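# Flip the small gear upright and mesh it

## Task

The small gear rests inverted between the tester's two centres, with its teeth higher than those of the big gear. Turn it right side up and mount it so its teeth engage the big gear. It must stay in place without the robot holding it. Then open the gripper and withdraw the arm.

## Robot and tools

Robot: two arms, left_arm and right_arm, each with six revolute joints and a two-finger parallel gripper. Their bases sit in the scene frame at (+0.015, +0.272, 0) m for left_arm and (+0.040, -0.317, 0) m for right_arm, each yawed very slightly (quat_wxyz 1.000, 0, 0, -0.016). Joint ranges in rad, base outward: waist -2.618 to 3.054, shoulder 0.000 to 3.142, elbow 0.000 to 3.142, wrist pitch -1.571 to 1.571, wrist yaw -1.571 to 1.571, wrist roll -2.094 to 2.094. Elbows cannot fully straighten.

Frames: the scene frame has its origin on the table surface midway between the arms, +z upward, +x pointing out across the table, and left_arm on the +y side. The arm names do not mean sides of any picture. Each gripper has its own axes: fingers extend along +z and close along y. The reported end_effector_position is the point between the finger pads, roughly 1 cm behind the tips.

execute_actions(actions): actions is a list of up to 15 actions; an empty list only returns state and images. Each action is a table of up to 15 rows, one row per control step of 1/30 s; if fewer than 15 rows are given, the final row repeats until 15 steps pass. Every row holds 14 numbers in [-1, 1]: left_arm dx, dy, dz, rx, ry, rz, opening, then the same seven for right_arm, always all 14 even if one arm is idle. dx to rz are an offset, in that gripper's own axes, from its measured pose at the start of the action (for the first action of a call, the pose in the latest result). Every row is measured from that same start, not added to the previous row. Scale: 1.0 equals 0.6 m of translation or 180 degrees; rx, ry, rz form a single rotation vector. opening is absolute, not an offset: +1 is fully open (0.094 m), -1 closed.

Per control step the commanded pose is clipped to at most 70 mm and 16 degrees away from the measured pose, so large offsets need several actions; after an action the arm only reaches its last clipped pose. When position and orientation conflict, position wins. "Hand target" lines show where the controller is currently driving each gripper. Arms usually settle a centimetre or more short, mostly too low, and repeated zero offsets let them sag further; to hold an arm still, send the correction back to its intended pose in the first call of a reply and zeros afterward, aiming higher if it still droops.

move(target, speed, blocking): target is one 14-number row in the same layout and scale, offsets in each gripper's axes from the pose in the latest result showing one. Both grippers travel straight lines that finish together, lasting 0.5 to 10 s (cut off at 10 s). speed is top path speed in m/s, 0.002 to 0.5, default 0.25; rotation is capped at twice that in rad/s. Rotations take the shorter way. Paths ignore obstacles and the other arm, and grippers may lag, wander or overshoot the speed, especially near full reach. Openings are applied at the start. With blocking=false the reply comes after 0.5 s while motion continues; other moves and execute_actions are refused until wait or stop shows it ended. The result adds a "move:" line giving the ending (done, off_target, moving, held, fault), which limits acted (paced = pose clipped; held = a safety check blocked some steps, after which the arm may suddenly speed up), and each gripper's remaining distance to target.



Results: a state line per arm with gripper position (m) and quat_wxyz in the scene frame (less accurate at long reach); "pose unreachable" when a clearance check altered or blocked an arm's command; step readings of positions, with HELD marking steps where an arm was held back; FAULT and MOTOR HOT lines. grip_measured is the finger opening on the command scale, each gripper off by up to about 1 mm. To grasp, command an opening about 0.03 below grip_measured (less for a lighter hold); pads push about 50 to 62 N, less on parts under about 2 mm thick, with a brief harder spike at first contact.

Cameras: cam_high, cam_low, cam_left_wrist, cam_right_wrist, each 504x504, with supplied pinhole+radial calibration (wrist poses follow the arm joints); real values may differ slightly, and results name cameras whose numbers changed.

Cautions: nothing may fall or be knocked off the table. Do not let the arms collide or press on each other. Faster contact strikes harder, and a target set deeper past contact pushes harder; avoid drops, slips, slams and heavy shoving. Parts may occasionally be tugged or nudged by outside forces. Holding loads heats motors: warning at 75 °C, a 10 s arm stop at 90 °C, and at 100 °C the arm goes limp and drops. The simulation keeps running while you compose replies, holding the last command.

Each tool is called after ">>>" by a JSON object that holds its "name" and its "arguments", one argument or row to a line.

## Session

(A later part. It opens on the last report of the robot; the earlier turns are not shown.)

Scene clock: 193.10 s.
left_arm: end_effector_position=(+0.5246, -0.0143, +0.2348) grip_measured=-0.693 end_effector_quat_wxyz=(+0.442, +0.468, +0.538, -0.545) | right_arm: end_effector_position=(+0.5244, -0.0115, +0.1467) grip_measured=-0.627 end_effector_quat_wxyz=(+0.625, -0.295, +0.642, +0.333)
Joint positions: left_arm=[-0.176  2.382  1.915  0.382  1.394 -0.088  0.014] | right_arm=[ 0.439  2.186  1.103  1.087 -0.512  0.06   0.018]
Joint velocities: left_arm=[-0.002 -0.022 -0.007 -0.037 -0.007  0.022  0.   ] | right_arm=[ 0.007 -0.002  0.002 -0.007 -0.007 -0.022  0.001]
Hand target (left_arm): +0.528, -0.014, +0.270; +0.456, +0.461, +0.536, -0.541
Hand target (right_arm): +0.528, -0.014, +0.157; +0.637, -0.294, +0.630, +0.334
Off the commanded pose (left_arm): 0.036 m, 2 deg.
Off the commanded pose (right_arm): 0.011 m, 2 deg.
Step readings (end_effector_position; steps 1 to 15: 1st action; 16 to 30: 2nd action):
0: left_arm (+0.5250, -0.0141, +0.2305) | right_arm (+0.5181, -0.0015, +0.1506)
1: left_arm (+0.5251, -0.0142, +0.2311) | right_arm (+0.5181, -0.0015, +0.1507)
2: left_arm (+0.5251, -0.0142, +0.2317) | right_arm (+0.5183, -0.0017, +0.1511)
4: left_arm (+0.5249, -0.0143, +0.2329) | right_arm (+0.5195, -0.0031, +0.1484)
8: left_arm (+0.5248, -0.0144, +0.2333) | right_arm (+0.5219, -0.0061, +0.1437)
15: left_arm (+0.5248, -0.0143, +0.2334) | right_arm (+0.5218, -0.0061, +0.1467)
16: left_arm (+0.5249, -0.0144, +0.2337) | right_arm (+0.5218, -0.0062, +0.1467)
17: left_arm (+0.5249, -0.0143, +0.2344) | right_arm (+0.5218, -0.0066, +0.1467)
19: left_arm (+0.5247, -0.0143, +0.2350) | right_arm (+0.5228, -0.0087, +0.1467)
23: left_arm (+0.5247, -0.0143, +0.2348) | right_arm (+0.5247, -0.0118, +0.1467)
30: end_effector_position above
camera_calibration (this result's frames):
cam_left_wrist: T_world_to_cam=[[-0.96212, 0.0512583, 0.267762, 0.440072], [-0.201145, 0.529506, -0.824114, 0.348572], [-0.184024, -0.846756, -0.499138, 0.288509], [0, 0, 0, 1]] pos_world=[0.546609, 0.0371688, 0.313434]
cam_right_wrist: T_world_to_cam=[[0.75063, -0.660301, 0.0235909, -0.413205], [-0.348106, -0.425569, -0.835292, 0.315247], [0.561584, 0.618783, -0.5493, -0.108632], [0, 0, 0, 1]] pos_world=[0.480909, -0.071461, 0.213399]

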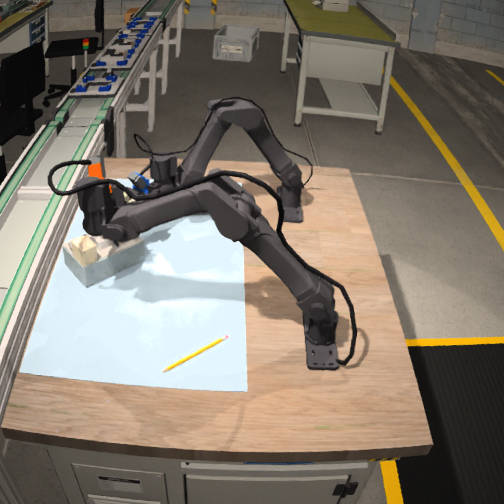

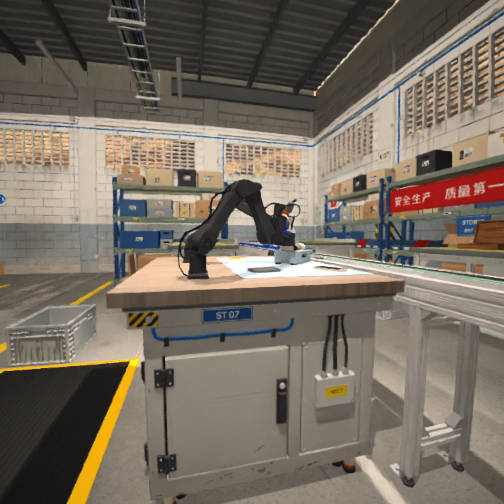

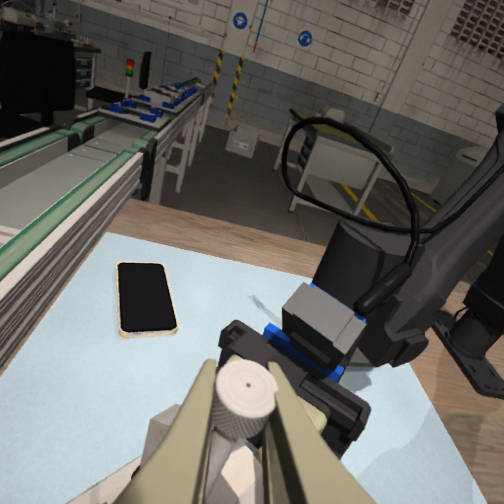

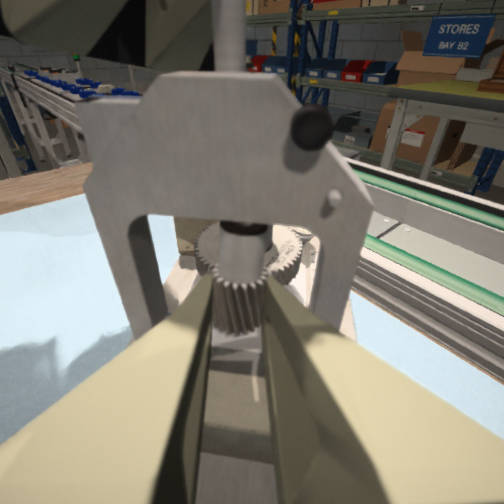

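>>> {"name": "execute_actions", "arguments": {
  "actions": [
    [[-0.058,0,0,0,-0.01,0,-0.8, -0.018,0.008,0,0,-0.01,0,-0.78]]
  ]
}}

Scene clock: 193.77 s.
left_arm: end_effector_position=(+0.5244, -0.0142, +0.2353) grip_measured=-0.692 end_effector_quat_wxyz=(+0.435, +0.470, +0.534, -0.552) | right_arm: end_effector_position=(+0.5249, -0.0120, +0.1476) grip_measured=-0.627 end_effector_quat_wxyz=(+0.626, -0.291, +0.642, +0.334)
Joint positions: left_arm=[-0.175  2.397  1.938  0.382  1.415 -0.106  0.014] | right_arm=[ 0.439  2.186  1.103  1.091 -0.508  0.068  0.018]
Joint velocities: left_arm=[-0.012 -0.007 -0.012  0.051 -0.081  0.037  0.001] | right_arm=[ 0.007 -0.007  0.002 -0.037  0.022  0.022  0.001]
Hand target (left_arm): +0.528, -0.014, +0.269; +0.449, +0.463, +0.533, -0.548
Hand target (right_arm): +0.521, -0.009, +0.158; +0.635, -0.289, +0.632, +0.338
Off the commanded pose (left_arm): 0.034 m, 2 deg.
Off the commanded pose (right_arm): 0.011 m, 2 deg.
Step readings (end_effector_position):
0: left_arm (+0.5246, -0.0143, +0.2348) | right_arm (+0.5243, -0.0115, +0.1467)
1: left_arm (+0.5246, -0.0144, +0.2348) | right_arm (+0.5244, -0.0115, +0.1468)
2: left_arm (+0.5246, -0.0143, +0.2352) | right_arm (+0.5245, -0.0116, +0.1469)
4: left_arm (+0.5245, -0.0141, +0.2352) | right_arm (+0.5246, -0.0117, +0.1472)
8: left_arm (+0.5244, -0.0142, +0.2354) | right_arm (+0.5248, -0.0119, +0.1475)
15: end_effector_position above
camera_calibration (this result's frames):
cam_left_wrist: T_world_to_cam=[[-0.958398, 0.0707552, 0.276528, 0.435994], [-0.198449, 0.531164, -0.823701, 0.347385], [-0.205163, -0.84431, -0.495025, 0.298909], [0, 0, 0, 1]] pos_world=[0.548119, 0.0370044, 0.313544]
cam_right_wrist: T_world_to_cam=[[0.748182, -0.663266, 0.0173681, -0.411736], [-0.351808, -0.418771, -0.837175, 0.318353], [0.562543, 0.620249, -0.54666, -0.10903], [0, 0, 0, 1]] pos_world=[0.481386, -0.0721476, 0.214066]

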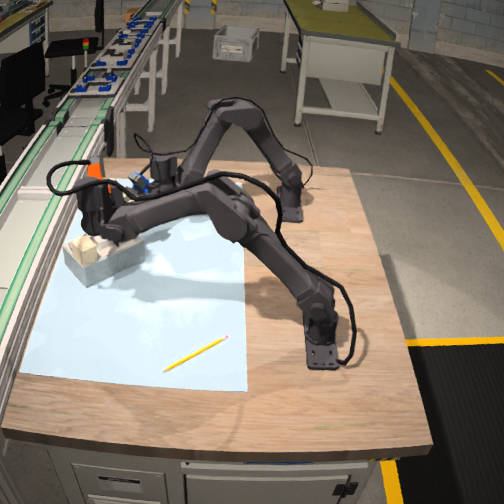

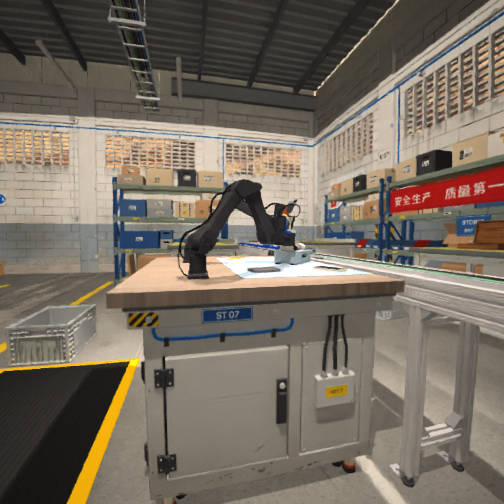

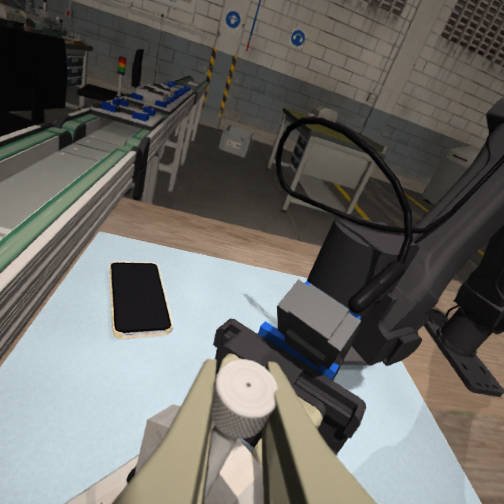

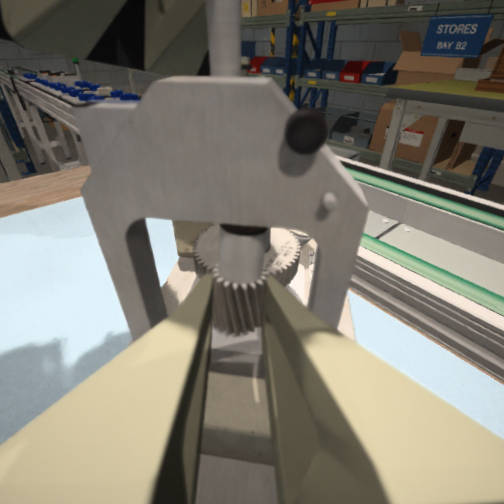

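>>> {"name": "execute_actions", "arguments": {
  "actions": [
    [[-0.057,0,0,-0.01,-0.01,0,-0.8, -0.017,0.010,0,-0.008,-0.01,-0.016,-0.78]]
  ]
}}

Scene clock: 194.47 s.
left_arm: end_effector_position=(+0.5244, -0.0142, +0.2353) grip_measured=-0.692 end_effector_quat_wxyz=(+0.435, +0.469, +0.534, -0.552) | right_arm: end_effector_position=(+0.5231, -0.0106, +0.1486) grip_measured=-0.627 end_effector_quat_wxyz=(+0.629, -0.302, +0.635, +0.331)
Joint positions: left_arm=[-0.175  2.397  1.938  0.382  1.415 -0.106  0.014] | right_arm=[ 0.439  2.186  1.103  1.095 -0.521  0.047  0.018]
Joint velocities: left_arm=[ 0.002 -0.002  0.002 -0.051  0.007  0.037 -0.001] | right_arm=[ 0.002  0.017 -0.002  0.022 -0.007 -0.066  0.   ]
Hand target (left_arm): +0.528, -0.014, +0.269; +0.448, +0.458, +0.539, -0.547
Hand target (right_arm): +0.521, -0.009, +0.158; +0.640, -0.310, +0.620, +0.331
Off the commanded pose (left_arm): 0.034 m, 3 deg.
Off the commanded pose (right_arm): 0.010 m, 2 deg.
Step readings (end_effector_position):
0: left_arm (+0.5244, -0.0142, +0.2353) | right_arm (+0.5249, -0.0120, +0.1476)
1: left_arm (+0.5244, -0.0142, +0.2353) | right_arm (+0.5247, -0.0118, +0.1477)
2: left_arm (+0.5244, -0.0142, +0.2353) | right_arm (+0.5245, -0.0116, +0.1479)
4: left_arm (+0.5244, -0.0142, +0.2353) | right_arm (+0.5239, -0.0112, +0.1482)
8: left_arm (+0.5244, -0.0142, +0.2353) | right_arm (+0.5234, -0.0108, +0.1485)
15: end_effector_position above
camera_calibration (this result's frames):
cam_left_wrist: T_world_to_cam=[[-0.958293, 0.0707453, 0.276894, 0.435853], [-0.198765, 0.53118, -0.823614, 0.34753], [-0.205347, -0.8443, -0.494964, 0.298991], [0, 0, 0, 1]] pos_world=[0.548148, 0.0370029, 0.313536]
cam_right_wrist: T_world_to_cam=[[0.755483, -0.6539, 0.040739, -0.416774], [-0.328853, -0.432252, -0.839651, 0.30736], [0.566658, 0.620945, -0.541596, -0.111202], [0, 0, 0, 1]] pos_world=[0.478956, -0.0706217, 0.214827]

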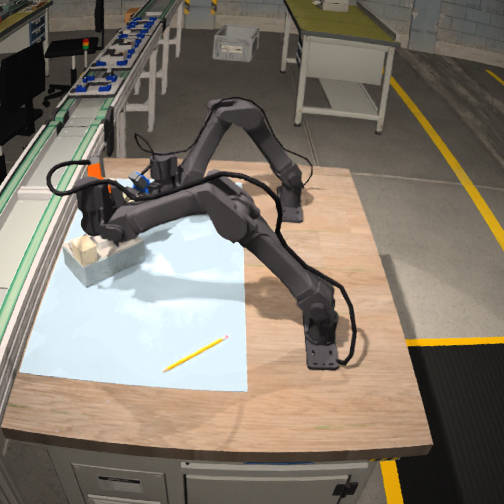

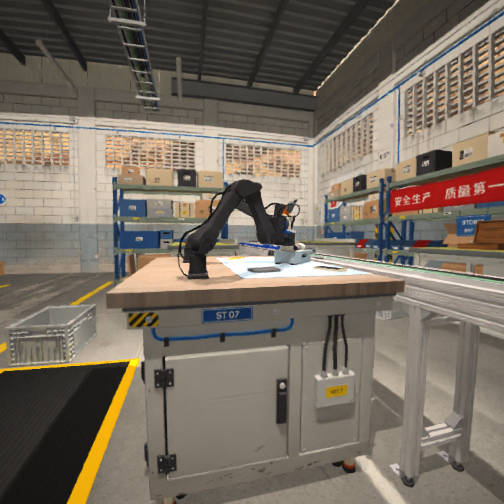

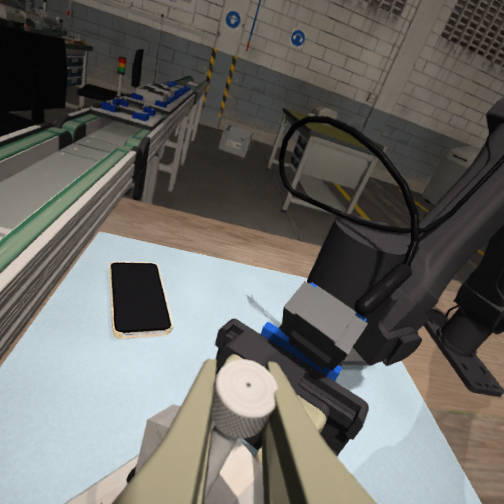

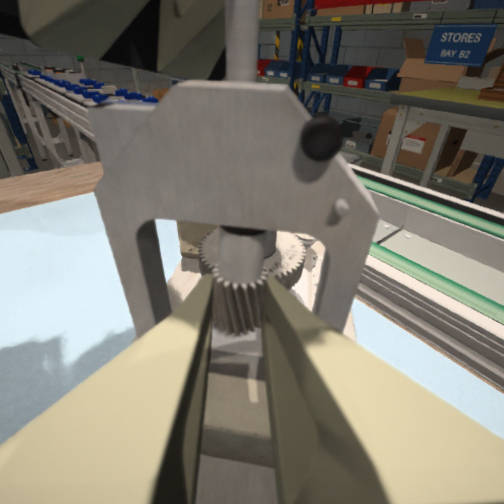

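Aligned laterally. Lower right gently and see where it stops.

>>> {"name": "execute_actions", "arguments": {
  "actions": [
    [[-0.057,0,0,-0.01,-0.01,0,-0.8, -0.008,0.004,0,0,-0.008,-0.004,-0.78]],
    [[-0.057,0,0,-0.01,-0.01,0,-0.8, -0.008,0.004,0,0,-0.008,-0.004,-0.78]]
  ]
}}

Scene clock: 195.57 s.
left_arm: end_effector_position=(+0.5244, -0.0142, +0.2353) grip_measured=-0.692 end_effector_quat_wxyz=(+0.435, +0.469, +0.534, -0.552) | right_arm: end_effector_position=(+0.5230, -0.0106, +0.1523) grip_measured=-0.627 end_effector_quat_wxyz=(+0.635, -0.303, +0.629, +0.331)
Joint positions: left_arm=[-0.175  2.397  1.938  0.382  1.415 -0.106  0.014] | right_arm=[ 0.439  2.186  1.103  1.112 -0.521  0.047  0.018]
Joint velocities: left_arm=[ 0.002 -0.022  0.002  0.007 -0.007  0.022 -0.   ] | right_arm=[-0.002 -0.012  0.002  0.007 -0.007 -0.095  0.   ]
Hand target (left_arm): +0.528, -0.014, +0.269; +0.448, +0.458, +0.539, -0.547
Hand target (right_arm): +0.521, -0.009, +0.156; +0.642, -0.302, +0.622, +0.331
Off the commanded pose (left_arm): 0.034 m, 3 deg.
Off the commanded pose (right_arm): 0.004 m, 1 deg.
Step readings (end_effector_position; steps 1 to 15: 1st action; 16 to 30: 2nd action):
0: left_arm (+0.5244, -0.0142, +0.2353) | right_arm (+0.5231, -0.0106, +0.1486)
1: left_arm (+0.5244, -0.0142, +0.2353) | right_arm (+0.5231, -0.0106, +0.1488)
2: left_arm (+0.5244, -0.0142, +0.2353) | right_arm (+0.5231, -0.0106, +0.1492)
4: left_arm (+0.5244, -0.0142, +0.2353) | right_arm (+0.5231, -0.0106, +0.1498)
8: left_arm (+0.5244, -0.0142, +0.2353) | right_arm (+0.5231, -0.0106, +0.1505)
15: left_arm (+0.5244, -0.0142, +0.2353) | right_arm (+0.5231, -0.0106, +0.1509)
16: left_arm (+0.5244, -0.0142, +0.2353) | right_arm (+0.5231, -0.0106, +0.1510)
17: left_arm (+0.5244, -0.0142, +0.2353) | right_arm (+0.5230, -0.0106, +0.1514)
19: left_arm (+0.5244, -0.0142, +0.2353) | right_arm (+0.5230, -0.0106, +0.1521)
23: left_arm (+0.5244, -0.0142, +0.2353) | right_arm (+0.5230, -0.0106, +0.1523)
30: end_effector_position above
camera_calibration (this result's frames):
cam_left_wrist: T_world_to_cam=[[-0.958293, 0.0707453, 0.276894, 0.435853], [-0.198765, 0.53118, -0.823614, 0.34753], [-0.205347, -0.8443, -0.494964, 0.298991], [0, 0, 0, 1]] pos_world=[0.548148, 0.0370029, 0.313536]
cam_right_wrist: T_world_to_cam=[[0.755044, -0.653896, 0.0482444, -0.417739], [-0.315731, -0.427083, -0.847298, 0.30478], [0.57465, 0.624515, -0.528922, -0.115216], [0, 0, 0, 1]] pos_world=[0.477849, -0.0710379, 0.217453]

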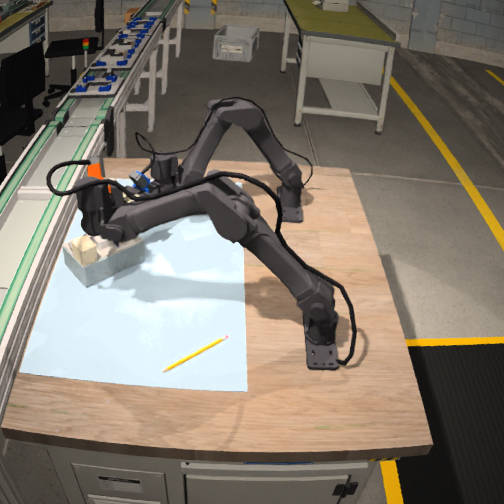

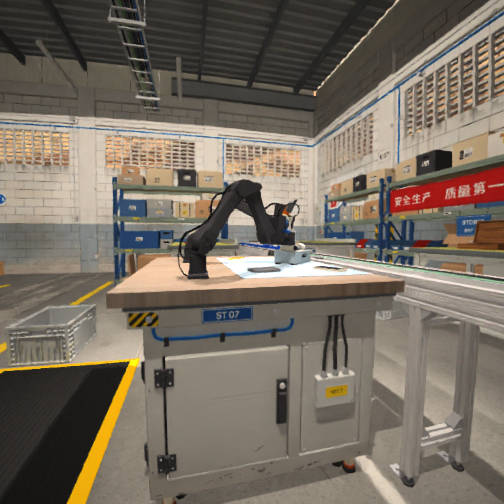

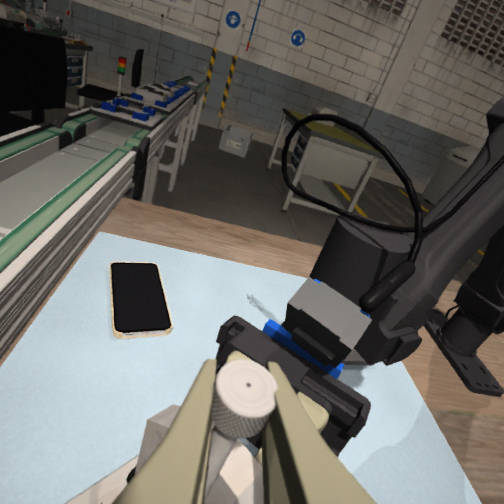

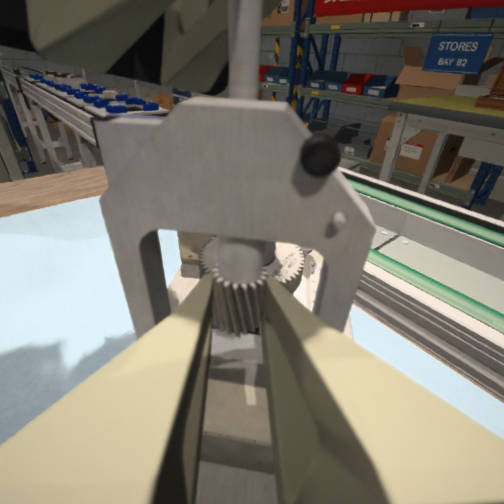

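>>> {"name": "execute_actions", "arguments": {
  "actions": [
    [[-0.057,0,0,-0.01,-0.01,0,-0.8, 0.003,0.004,0,0,-0.003,-0.004,-0.78]]
  ]
}}

Scene clock: 196.17 s.
left_arm: end_effector_position=(+0.5244, -0.0142, +0.2353) grip_measured=-0.692 end_effector_quat_wxyz=(+0.435, +0.469, +0.534, -0.552) | right_arm: end_effector_position=(+0.5233, -0.0105, +0.1479) grip_measured=-0.627 end_effector_quat_wxyz=(+0.632, -0.302, +0.632, +0.331)
Joint positions: left_arm=[-0.175  2.397  1.938  0.382  1.415 -0.106  0.014] | right_arm=[ 0.439  2.195  1.103  1.114 -0.521  0.047  0.018]
Joint velocities: left_arm=[ 0.002 -0.007 -0.002  0.007 -0.022 -0.007  0.001] | right_arm=[ 0.027  0.007 -0.002  0.066  0.022 -0.007  0.001]
Hand target (left_arm): +0.528, -0.014, +0.269; +0.448, +0.458, +0.539, -0.547
Hand target (right_arm): +0.521, -0.009, +0.151; +0.639, -0.305, +0.625, +0.328
Off the commanded pose (left_arm): 0.034 m, 3 deg.
Off the commanded pose (right_arm): 0.004 m, 1 deg.
Step readings (end_effector_position):
0: left_arm (+0.5244, -0.0142, +0.2353) | right_arm (+0.5230, -0.0106, +0.1523)
1: left_arm (+0.5244, -0.0142, +0.2353) | right_arm (+0.5230, -0.0106, +0.1520)
2: left_arm (+0.5244, -0.0142, +0.2353) | right_arm (+0.5231, -0.0106, +0.1517)
4: left_arm (+0.5244, -0.0142, +0.2353) | right_arm (+0.5232, -0.0106, +0.1501)
8: left_arm (+0.5244, -0.0142, +0.2353) | right_arm (+0.5233, -0.0105, +0.1479)
15: end_effector_position above
camera_calibration (this result's frames):
cam_left_wrist: T_world_to_cam=[[-0.958293, 0.0707453, 0.276894, 0.435853], [-0.198765, 0.53118, -0.823614, 0.34753], [-0.205347, -0.8443, -0.494964, 0.298991], [0, 0, 0, 1]] pos_world=[0.548148, 0.0370029, 0.313536]
cam_right_wrist: T_world_to_cam=[[0.755339, -0.653769, 0.045265, -0.417355], [-0.321062, -0.429387, -0.844125, 0.303409], [0.571299, 0.623067, -0.534233, -0.115273], [0, 0, 0, 1]] pos_world=[0.478512, -0.0707512, 0.213424]

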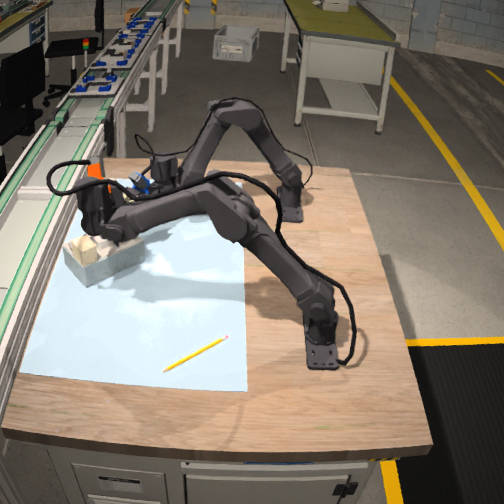

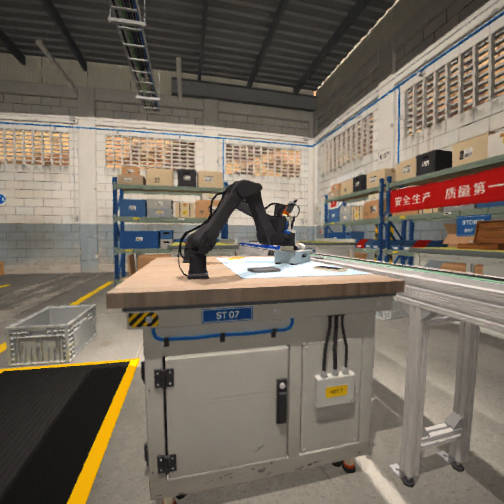

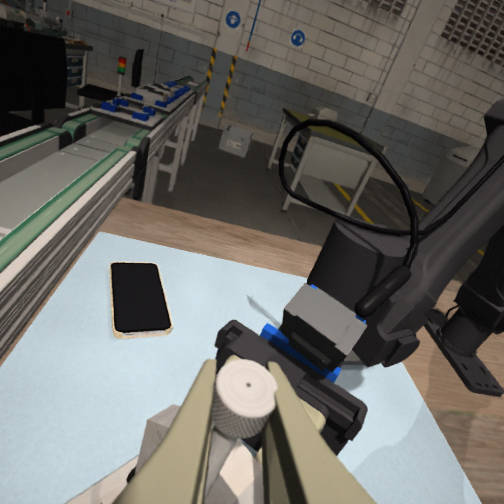

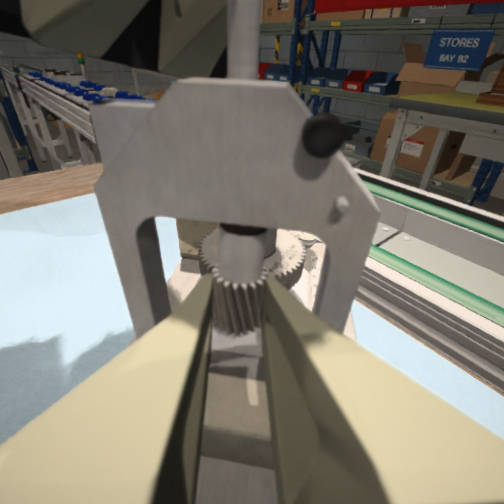

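>>> {"name": "execute_actions", "arguments": {
  "actions": [
    [[-0.057,0,0,-0.01,-0.01,0,-0.8, 0.001,0.004,0,0,-0.005,-0.004,-0.78]],
    [[-0.057,0,0,-0.01,-0.01,0,-0.8, 0.001,0.004,0,0,-0.005,-0.004,-0.78]]
  ]
}}

Scene clock: 197.30 s.
left_arm: end_effector_position=(+0.5244, -0.0142, +0.2353) grip_measured=-0.692 end_effector_quat_wxyz=(+0.435, +0.469, +0.534, -0.552) | right_arm: end_effector_position=(+0.5236, -0.0104, +0.1422) grip_measured=-0.627 end_effector_quat_wxyz=(+0.633, -0.303, +0.631, +0.331)
Joint positions: left_arm=[-0.175  2.397  1.938  0.382  1.415 -0.106  0.014] | right_arm=[ 0.439  2.213  1.103  1.133 -0.521  0.047  0.018]
Joint velocities: left_arm=[-0.007  0.007  0.007  0.037  0.095 -0.037  0.   ] | right_arm=[-0.012 -0.012 -0.002 -0.037 -0.007 -0.081  0.   ]
Hand target (left_arm): +0.528, -0.014, +0.269; +0.448, +0.458, +0.539, -0.547
Hand target (right_arm): +0.522, -0.009, +0.144; +0.639, -0.304, +0.626, +0.330
Off the commanded pose (left_arm): 0.034 m, 3 deg.
Off the commanded pose (right_arm): 0.003 m, 1 deg.
Step readings (end_effector_position; steps 1 to 15: 1st action; 16 to 30: 2nd action):
0: left_arm (+0.5244, -0.0142, +0.2353) | right_arm (+0.5233, -0.0105, +0.1479)
1: left_arm (+0.5244, -0.0142, +0.2353) | right_arm (+0.5233, -0.0105, +0.1477)
2: left_arm (+0.5244, -0.0142, +0.2353) | right_arm (+0.5233, -0.0105, +0.1478)
4: left_arm (+0.5244, -0.0142, +0.2353) | right_arm (+0.5234, -0.0105, +0.1466)
8: left_arm (+0.5244, -0.0142, +0.2353) | right_arm (+0.5235, -0.0104, +0.1441)
15: left_arm (+0.5244, -0.0142, +0.2353) | right_arm (+0.5235, -0.0104, +0.1442)
16: left_arm (+0.5244, -0.0142, +0.2353) | right_arm (+0.5235, -0.0104, +0.1441)
17: left_arm (+0.5244, -0.0142, +0.2353) | right_arm (+0.5235, -0.0104, +0.1440)
19: left_arm (+0.5244, -0.0142, +0.2353) | right_arm (+0.5236, -0.0104, +0.1427)
23: left_arm (+0.5244, -0.0142, +0.2353) | right_arm (+0.5236, -0.0104, +0.1422)
30: end_effector_position above
camera_calibration (this result's frames):
cam_left_wrist: T_world_to_cam=[[-0.958293, 0.0707453, 0.276894, 0.435853], [-0.198765, 0.53118, -0.823614, 0.34753], [-0.205347, -0.8443, -0.494964, 0.298991], [0, 0, 0, 1]] pos_world=[0.548148, 0.0370029, 0.313536]
cam_right_wrist: T_world_to_cam=[[0.755291, -0.65379, 0.0457617, -0.417315], [-0.320175, -0.429003, -0.844656, 0.298467], [0.57186, 0.62331, -0.533349, -0.118986], [0, 0, 0, 1]] pos_world=[0.478799, -0.0706273, 0.207738]

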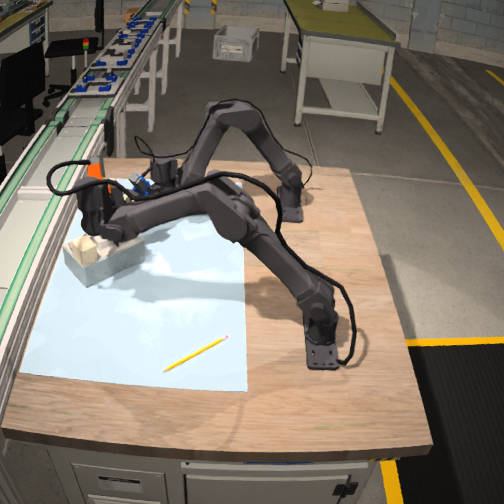

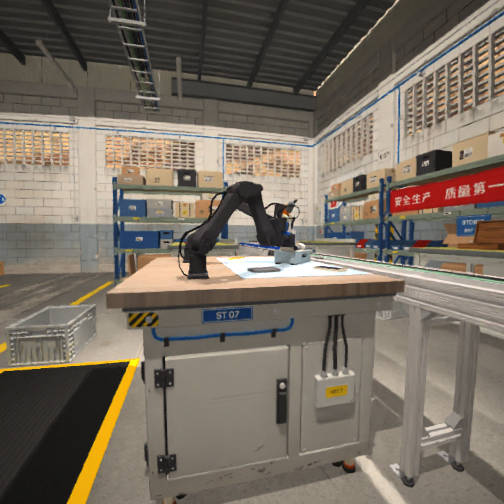

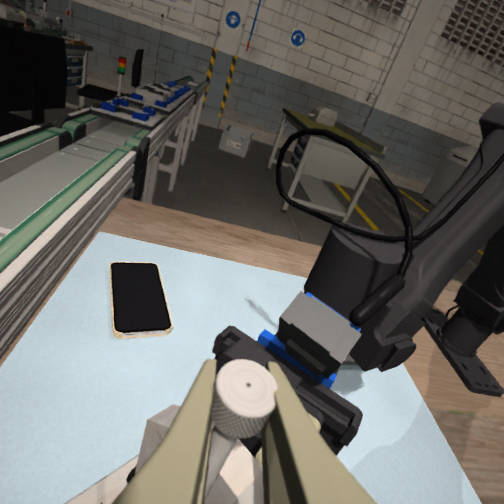

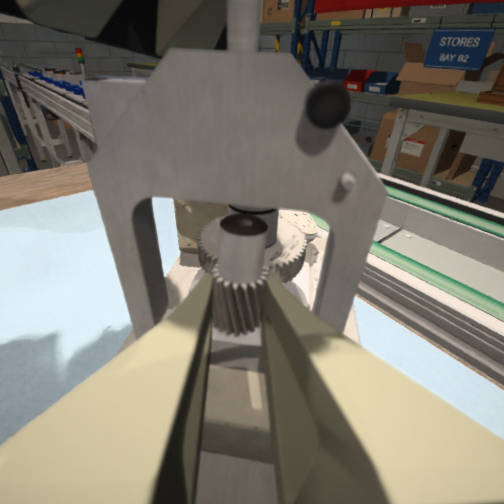

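>>> {"name": "execute_actions", "arguments": {
  "actions": [
    [[-0.045,0,0,-0.01,-0.01,0,-0.8, -0.003,0.004,0,0,-0.005,-0.004,-0.78]],
    [[-0.045,0,0,-0.01,-0.01,0,-0.8, -0.003,0.004,0,0,-0.005,-0.004,-0.78]]
  ]
}}

>>> {"name": "zoom_image", "arguments": {
  "camera": "cam_right_wrist",
  "region": [140, 160, 340, 360]
}}

Scene clock: 198.50 s.
left_arm: end_effector_position=(+0.5244, -0.0142, +0.2353) grip_measured=-0.692 end_effector_quat_wxyz=(+0.435, +0.469, +0.534, -0.552) | right_arm: end_effector_position=(+0.5236, -0.0104, +0.1428) grip_measured=-0.627 end_effector_quat_wxyz=(+0.633, -0.303, +0.631, +0.331)
Joint positions: left_arm=[-0.175  2.397  1.938  0.382  1.415 -0.106  0.014] | right_arm=[ 0.439  2.213  1.103  1.136 -0.521  0.047  0.018]
Joint velocities: left_arm=[-0.027 -0.017  0.002 -0.066 -0.007 -0.022 -0.   ] | right_arm=[-0.017 -0.017  0.017 -0.007 -0.066  0.007  0.   ]
Hand target (left_arm): +0.528, -0.014, +0.262; +0.448, +0.458, +0.539, -0.547
Hand target (right_arm): +0.522, -0.009, +0.144; +0.640, -0.304, +0.624, +0.330
Off the commanded pose (left_arm): 0.027 m, 3 deg.
Off the commanded pose (right_arm): 0.003 m, 1 deg.
Step readings (end_effector_position; steps 1 to 15: 1st action; 16 to 30: 2nd action):
0: left_arm (+0.5244, -0.0142, +0.2353) | right_arm (+0.5236, -0.0104, +0.1422)
1: left_arm (+0.5244, -0.0142, +0.2353) | right_arm (+0.5236, -0.0104, +0.1423)
2: left_arm (+0.5244, -0.0142, +0.2353) | right_arm (+0.5236, -0.0104, +0.1423)
4: left_arm (+0.5244, -0.0142, +0.2353) | right_arm (+0.5236, -0.0104, +0.1424)
8: left_arm (+0.5244, -0.0142, +0.2353) | right_arm (+0.5236, -0.0104, +0.1425)
15: left_arm (+0.5244, -0.0142, +0.2353) | right_arm (+0.5236, -0.0104, +0.1425)
16: left_arm (+0.5244, -0.0142, +0.2353) | right_arm (+0.5236, -0.0104, +0.1426)
17: left_arm (+0.5244, -0.0142, +0.2353) | right_arm (+0.5236, -0.0104, +0.1426)
19: left_arm (+0.5244, -0.0142, +0.2353) | right_arm (+0.5236, -0.0104, +0.1427)
23: left_arm (+0.5244, -0.0142, +0.2353) | right_arm (+0.5236, -0.0104, +0.1428)
30: end_effector_position above
camera_calibration (this result's frames):
cam_left_wrist: T_world_to_cam=[[-0.958293, 0.0707453, 0.276894, 0.435853], [-0.198765, 0.53118, -0.823614, 0.34753], [-0.205347, -0.8443, -0.494964, 0.298991], [0, 0, 0, 1]] pos_world=[0.548148, 0.0370029, 0.313536]
cam_right_wrist: T_world_to_cam=[[0.755194, -0.653832, 0.046755, -0.417424], [-0.318399, -0.428236, -0.845716, 0.298126], [0.572978, 0.623793, -0.531581, -0.119536], [0, 0, 0, 1]] pos_world=[0.478651, -0.0706914, 0.208104]

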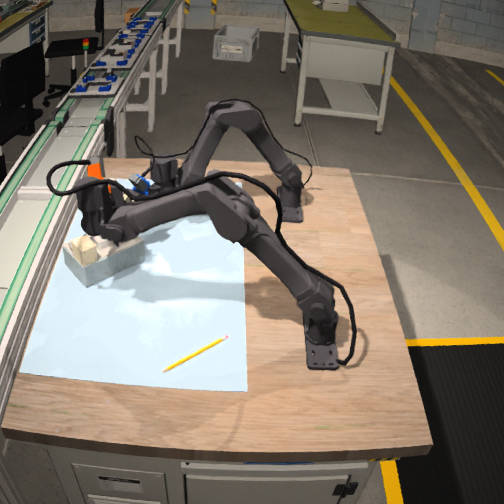

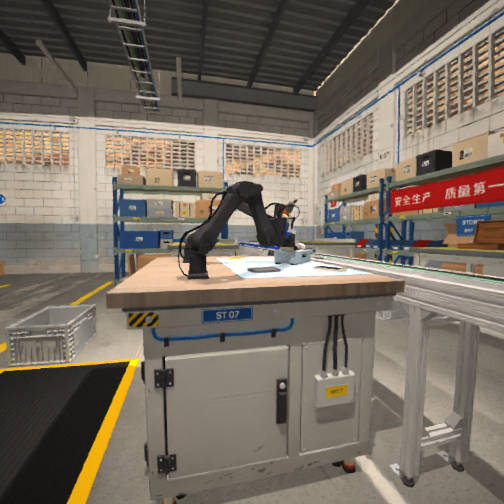

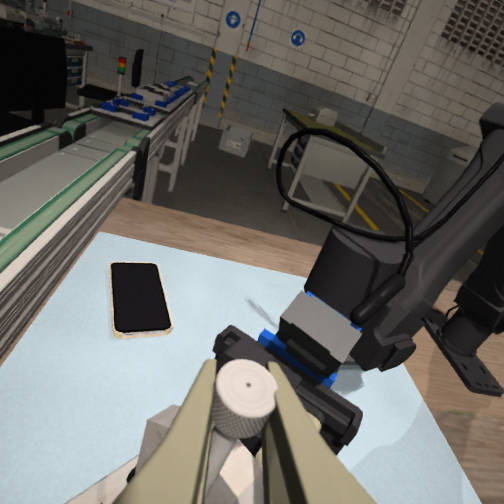

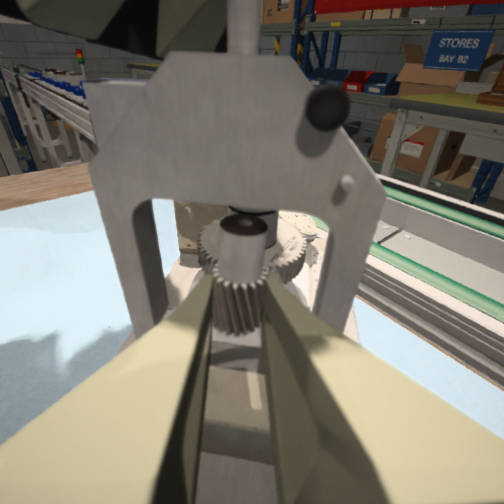

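Region (140, 160, 340, 360) of cam_right_wrist's 504x504 image, scaled by 2.520, with more detail than that image has.

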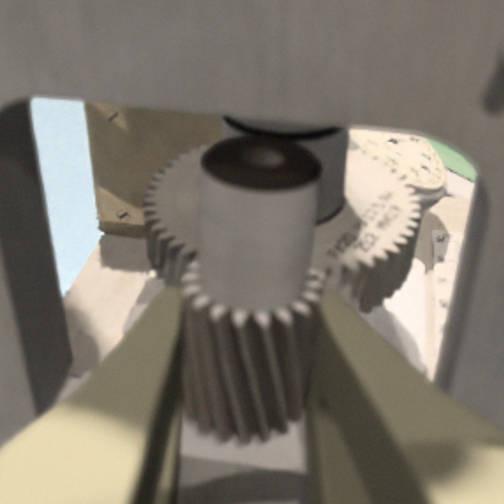

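>>> {"name": "execute_actions", "arguments": {
  "actions": [
    [[-0.03,0,0,-0.01,-0.01,0,-0.8, -0.002,0.004,0,0,-0.004,-0.004,-0.78]],
    [[-0.03,0,0,-0.01,-0.01,0,-0.8, -0.002,0.004,0,0,-0.004,-0.004,-0.78]]
  ]
}}

>>> {"name": "zoom_image", "arguments": {
  "camera": "cam_right_wrist",
  "region": [140, 160, 340, 360]
}}

Scene clock: 199.73 s.
left_arm: end_effector_position=(+0.5247, -0.0139, +0.2278) grip_measured=-0.692 end_effector_quat_wxyz=(+0.442, +0.467, +0.535, -0.548) | right_arm: end_effector_position=(+0.5236, -0.0104, +0.1428) grip_measured=-0.627 end_effector_quat_wxyz=(+0.634, -0.303, +0.630, +0.331)
Joint positions: left_arm=[-0.175  2.397  1.898  0.449  1.401 -0.123  0.014] | right_arm=[ 0.439  2.213  1.103  1.136 -0.521  0.047  0.018]
Joint velocities: left_arm=[ 0.002  0.022 -0.012 -0.037 -0.066 -0.037  0.001] | right_arm=[-0.012  0.002  0.002 -0.022 -0.007  0.022  0.   ]
Hand target (left_arm): +0.527, -0.014, +0.249; +0.452, +0.457, +0.538, -0.545
Hand target (right_arm): +0.522, -0.009, +0.144; +0.639, -0.304, +0.625, +0.329
Off the commanded pose (left_arm): 0.021 m, 2 deg.
Off the commanded pose (right_arm): 0.003 m, 1 deg.
Step readings (end_effector_position; steps 1 to 15: 1st action; 16 to 30: 2nd action):
0: left_arm (+0.5244, -0.0142, +0.2353) | right_arm (+0.5236, -0.0104, +0.1428)
1: left_arm (+0.5243, -0.0142, +0.2346) | right_arm (+0.5236, -0.0104, +0.1428)
2: left_arm (+0.5244, -0.0142, +0.2340) | right_arm (+0.5236, -0.0104, +0.1428)
4: left_arm (+0.5244, -0.0141, +0.2321) | right_arm (+0.5236, -0.0104, +0.1428)
8: left_arm (+0.5245, -0.0140, +0.2311) | right_arm (+0.5236, -0.0104, +0.1428)
15: left_arm (+0.5245, -0.0140, +0.2311) | right_arm (+0.5236, -0.0104, +0.1428)
16: left_arm (+0.5246, -0.0140, +0.2306) | right_arm (+0.5236, -0.0104, +0.1428)
17: left_arm (+0.5246, -0.0140, +0.2300) | right_arm (+0.5236, -0.0104, +0.1428)
19: left_arm (+0.5246, -0.0139, +0.2283) | right_arm (+0.5236, -0.0104, +0.1428)
23: left_arm (+0.5247, -0.0139, +0.2276) | right_arm (+0.5236, -0.0104, +0.1428)
30: end_effector_position above
camera_calibration (this result's frames):
cam_left_wrist: T_world_to_cam=[[-0.961733, 0.0577166, 0.267842, 0.441953], [-0.198921, 0.52516, -0.827428, 0.342057], [-0.188416, -0.849044, -0.493582, 0.286356], [0, 0, 0, 1]] pos_world=[0.547037, 0.0379861, 0.305994]
cam_right_wrist: T_world_to_cam=[[0.755178, -0.653839, 0.0469205, -0.417443], [-0.318103, -0.428108, -0.845893, 0.298069], [0.573164, 0.623874, -0.531285, -0.119627], [0, 0, 0, 1]] pos_world=[0.478626, -0.0707021, 0.208165]

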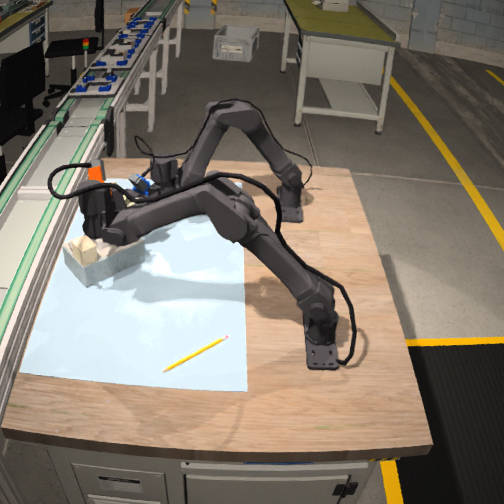

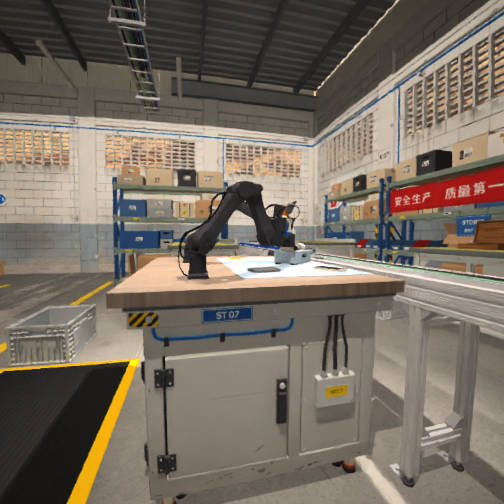

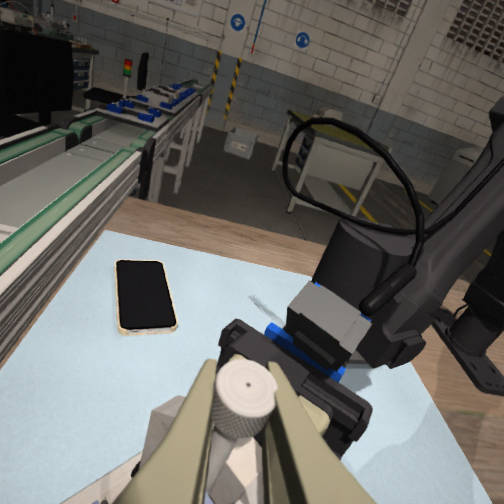

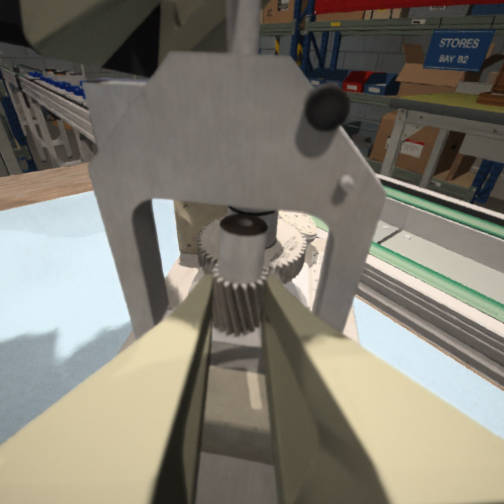

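Region (140, 160, 340, 360) of cam_right_wrist's 504x504 image, scaled by 2.520, with more detail than that image has.

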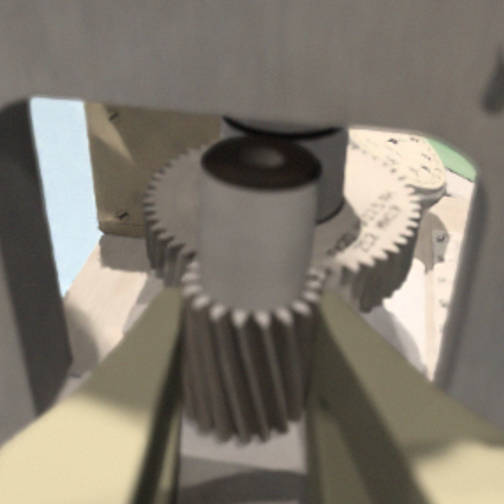

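>>> {"name": "execute_actions", "arguments": {
  "actions": [
    [[-0.03,0,0,-0.01,-0.01,0,-0.8, -0.002,0.004,0,0,-0.004,-0.004,-0.78]]
  ]
}}

>>> {"name": "zoom_image", "arguments": {
  "camera": "cam_right_wrist",
  "region": [140, 160, 340, 360]
}}

Scene clock: 200.37 s.
left_arm: end_effector_position=(+0.5250, -0.0136, +0.2252) grip_measured=-0.692 end_effector_quat_wxyz=(+0.446, +0.465, +0.535, -0.546) | right_arm: end_effector_position=(+0.5236, -0.0104, +0.1428) grip_measured=-0.627 end_effector_quat_wxyz=(+0.634, -0.303, +0.630, +0.331)
Joint positions: left_arm=[-0.175  2.397  1.878  0.491  1.393 -0.143  0.014] | right_arm=[ 0.439  2.213  1.103  1.136 -0.521  0.047  0.018]
Joint velocities: left_arm=[ 0.007  0.007  0.002 -0.022 -0.007 -0.007 -0.001] | right_arm=[-0.027 -0.017 -0.002  0.051 -0.007  0.095 -0.001]
Hand target (left_arm): +0.527, -0.014, +0.246; +0.456, +0.455, +0.538, -0.544
Hand target (right_arm): +0.522, -0.009, +0.144; +0.639, -0.304, +0.625, +0.329
Off the commanded pose (left_arm): 0.020 m, 2 deg.
Off the commanded pose (right_arm): 0.003 m, 1 deg.
Step readings (end_effector_position):
0: left_arm (+0.5248, -0.0138, +0.2278) | right_arm (+0.5236, -0.0104, +0.1428)
1: left_arm (+0.5248, -0.0138, +0.2272) | right_arm (+0.5236, -0.0104, +0.1428)
2: left_arm (+0.5249, -0.0138, +0.2267) | right_arm (+0.5236, -0.0104, +0.1428)
4: left_arm (+0.5249, -0.0137, +0.2255) | right_arm (+0.5236, -0.0104, +0.1428)
8: left_arm (+0.5250, -0.0137, +0.2251) | right_arm (+0.5236, -0.0104, +0.1428)
15: end_effector_position above
camera_calibration (this result's frames):
cam_left_wrist: T_world_to_cam=[[-0.962795, 0.0505062, 0.26547, 0.443897], [-0.201508, 0.520374, -0.829823, 0.341715], [-0.180055, -0.852444, -0.490836, 0.280262], [0, 0, 0, 1]] pos_world=[0.546703, 0.0386685, 0.303284]
cam_right_wrist: T_world_to_cam=[[0.755178, -0.653839, 0.0469205, -0.417443], [-0.318103, -0.428108, -0.845893, 0.298069], [0.573164, 0.623874, -0.531285, -0.119627], [0, 0, 0, 1]] pos_world=[0.478626, -0.0707021, 0.208165]

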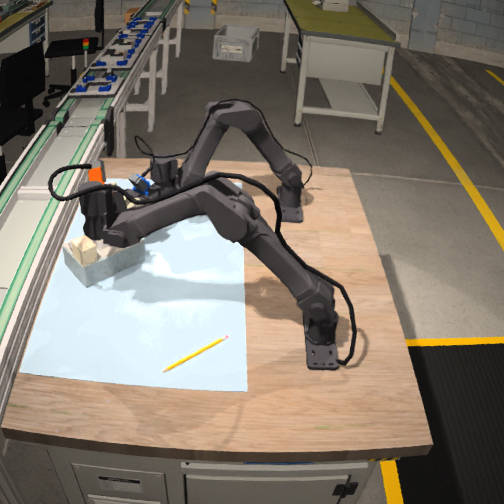

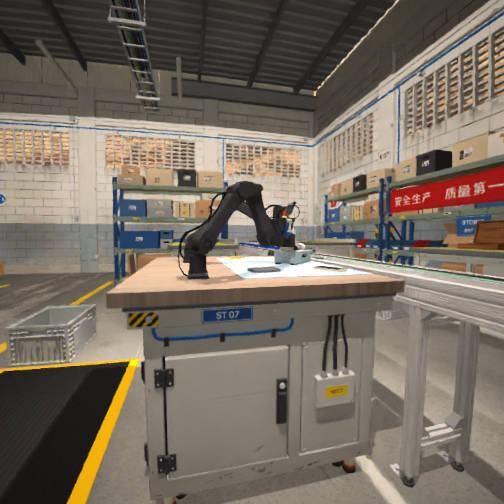

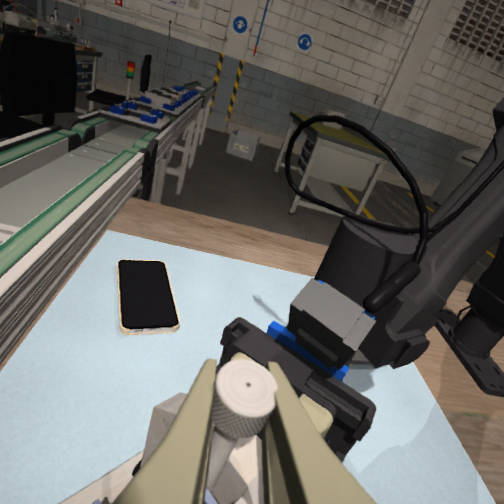

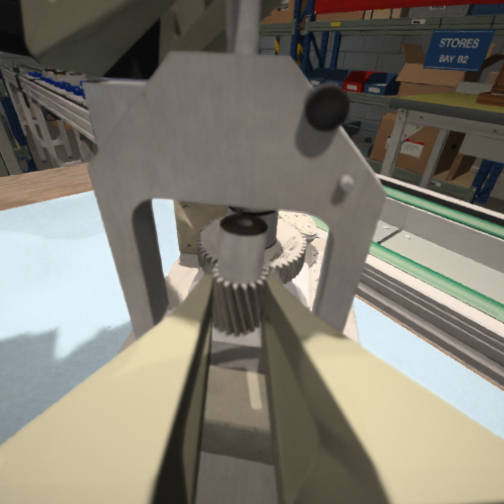

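Region (140, 160, 340, 360) of cam_right_wrist's 504x504 image, scaled by 2.520, with more detail than that image has.

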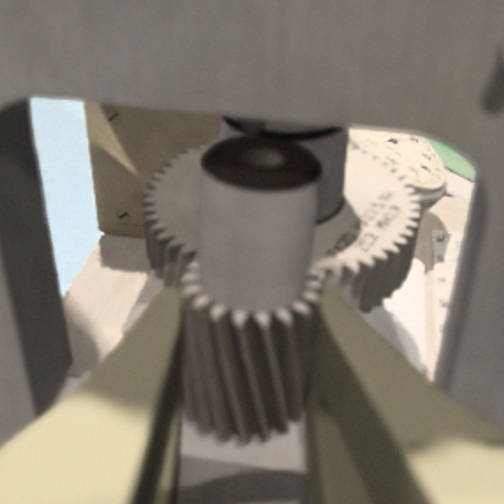

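>>> {"name": "execute_actions", "arguments": {
  "actions": [
    [[-0.03,0,0,-0.01,-0.01,0,-0.8, -0.002,0.004,0,0,-0.004,-0.012,-0.78]]
  ]
}}

>>> {"name": "zoom_image", "arguments": {
  "camera": "cam_right_wrist",
  "region": [140, 160, 340, 360]
}}

Scene clock: 201.00 s.
left_arm: end_effector_position=(+0.5253, -0.0135, +0.2245) grip_measured=-0.692 end_effector_quat_wxyz=(+0.451, +0.462, +0.535, -0.545) | right_arm: end_effector_position=(+0.5236, -0.0104, +0.1427) grip_measured=-0.627 end_effector_quat_wxyz=(+0.637, -0.309, +0.628, +0.325)
Joint positions: left_arm=[-0.175  2.397  1.861  0.54   1.385 -0.172  0.014] | right_arm=[ 0.439  2.213  1.103  1.135 -0.521  0.027  0.018]
Joint velocities: left_arm=[-0.007 -0.027 -0.007  0.022 -0.081 -0.051  0.001] | right_arm=[ 0.022 -0.002 -0.017  0.022 -0.037  0.007  0.001]
Hand target (left_arm): +0.528, -0.013, +0.243; +0.460, +0.451, +0.538, -0.543
Hand target (right_arm): +0.522, -0.009, +0.144; +0.644, -0.312, +0.621, +0.321
Off the commanded pose (left_arm): 0.019 m, 2 deg.
Off the commanded pose (right_arm): 0.003 m, 1 deg.
Step readings (end_effector_position):
0: left_arm (+0.5250, -0.0136, +0.2252) | right_arm (+0.5236, -0.0104, +0.1428)
1: left_arm (+0.5250, -0.0136, +0.2248) | right_arm (+0.5236, -0.0104, +0.1428)
2: left_arm (+0.5251, -0.0136, +0.2245) | right_arm (+0.5236, -0.0104, +0.1428)
4: left_arm (+0.5252, -0.0135, +0.2243) | right_arm (+0.5236, -0.0104, +0.1427)
8: left_arm (+0.5252, -0.0135, +0.2243) | right_arm (+0.5236, -0.0104, +0.1427)
15: end_effector_position above
camera_calibration (this result's frames):
cam_left_wrist: T_world_to_cam=[[-0.96399, 0.0446475, 0.262163, 0.445599], [-0.202871, 0.513939, -0.833493, 0.342573], [-0.17195, -0.856664, -0.486375, 0.274839], [0, 0, 0, 1]] pos_world=[0.546309, 0.0394878, 0.302387]
cam_right_wrist: T_world_to_cam=[[0.754035, -0.653475, 0.0663385, -0.419605], [-0.305449, -0.43827, -0.845352, 0.291118], [0.581491, 0.617162, -0.530075, -0.124324], [0, 0, 0, 1]] pos_world=[0.477612, -0.0698853, 0.208032]

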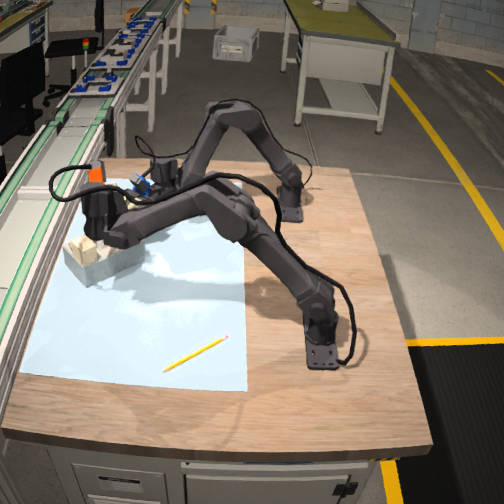

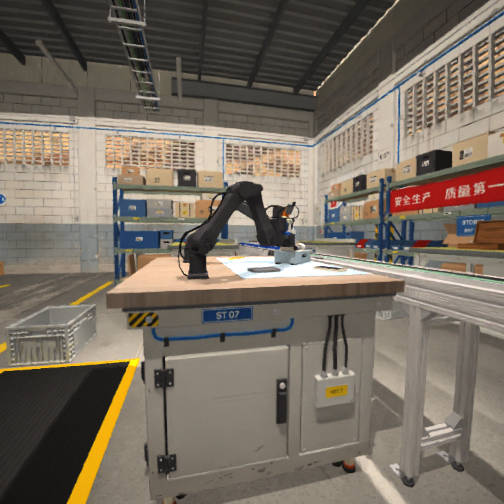

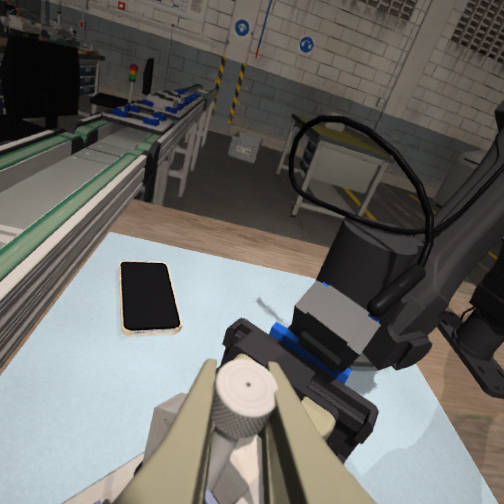

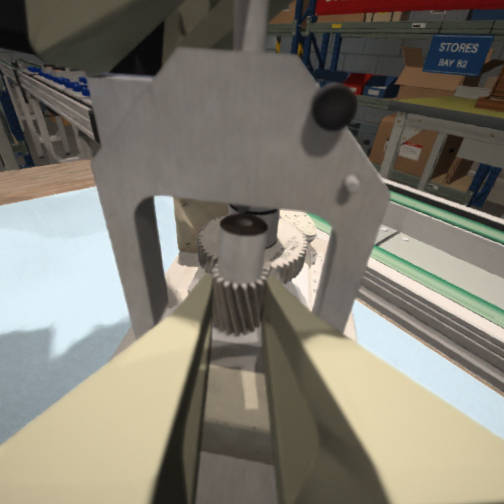

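Region (140, 160, 340, 360) of cam_right_wrist's 504x504 image, scaled by 2.520, with more detail than that image has.

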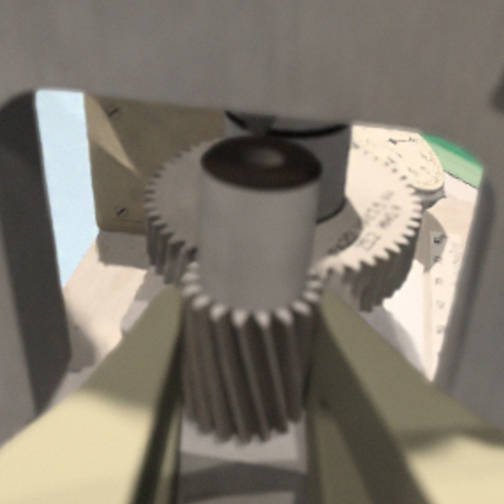

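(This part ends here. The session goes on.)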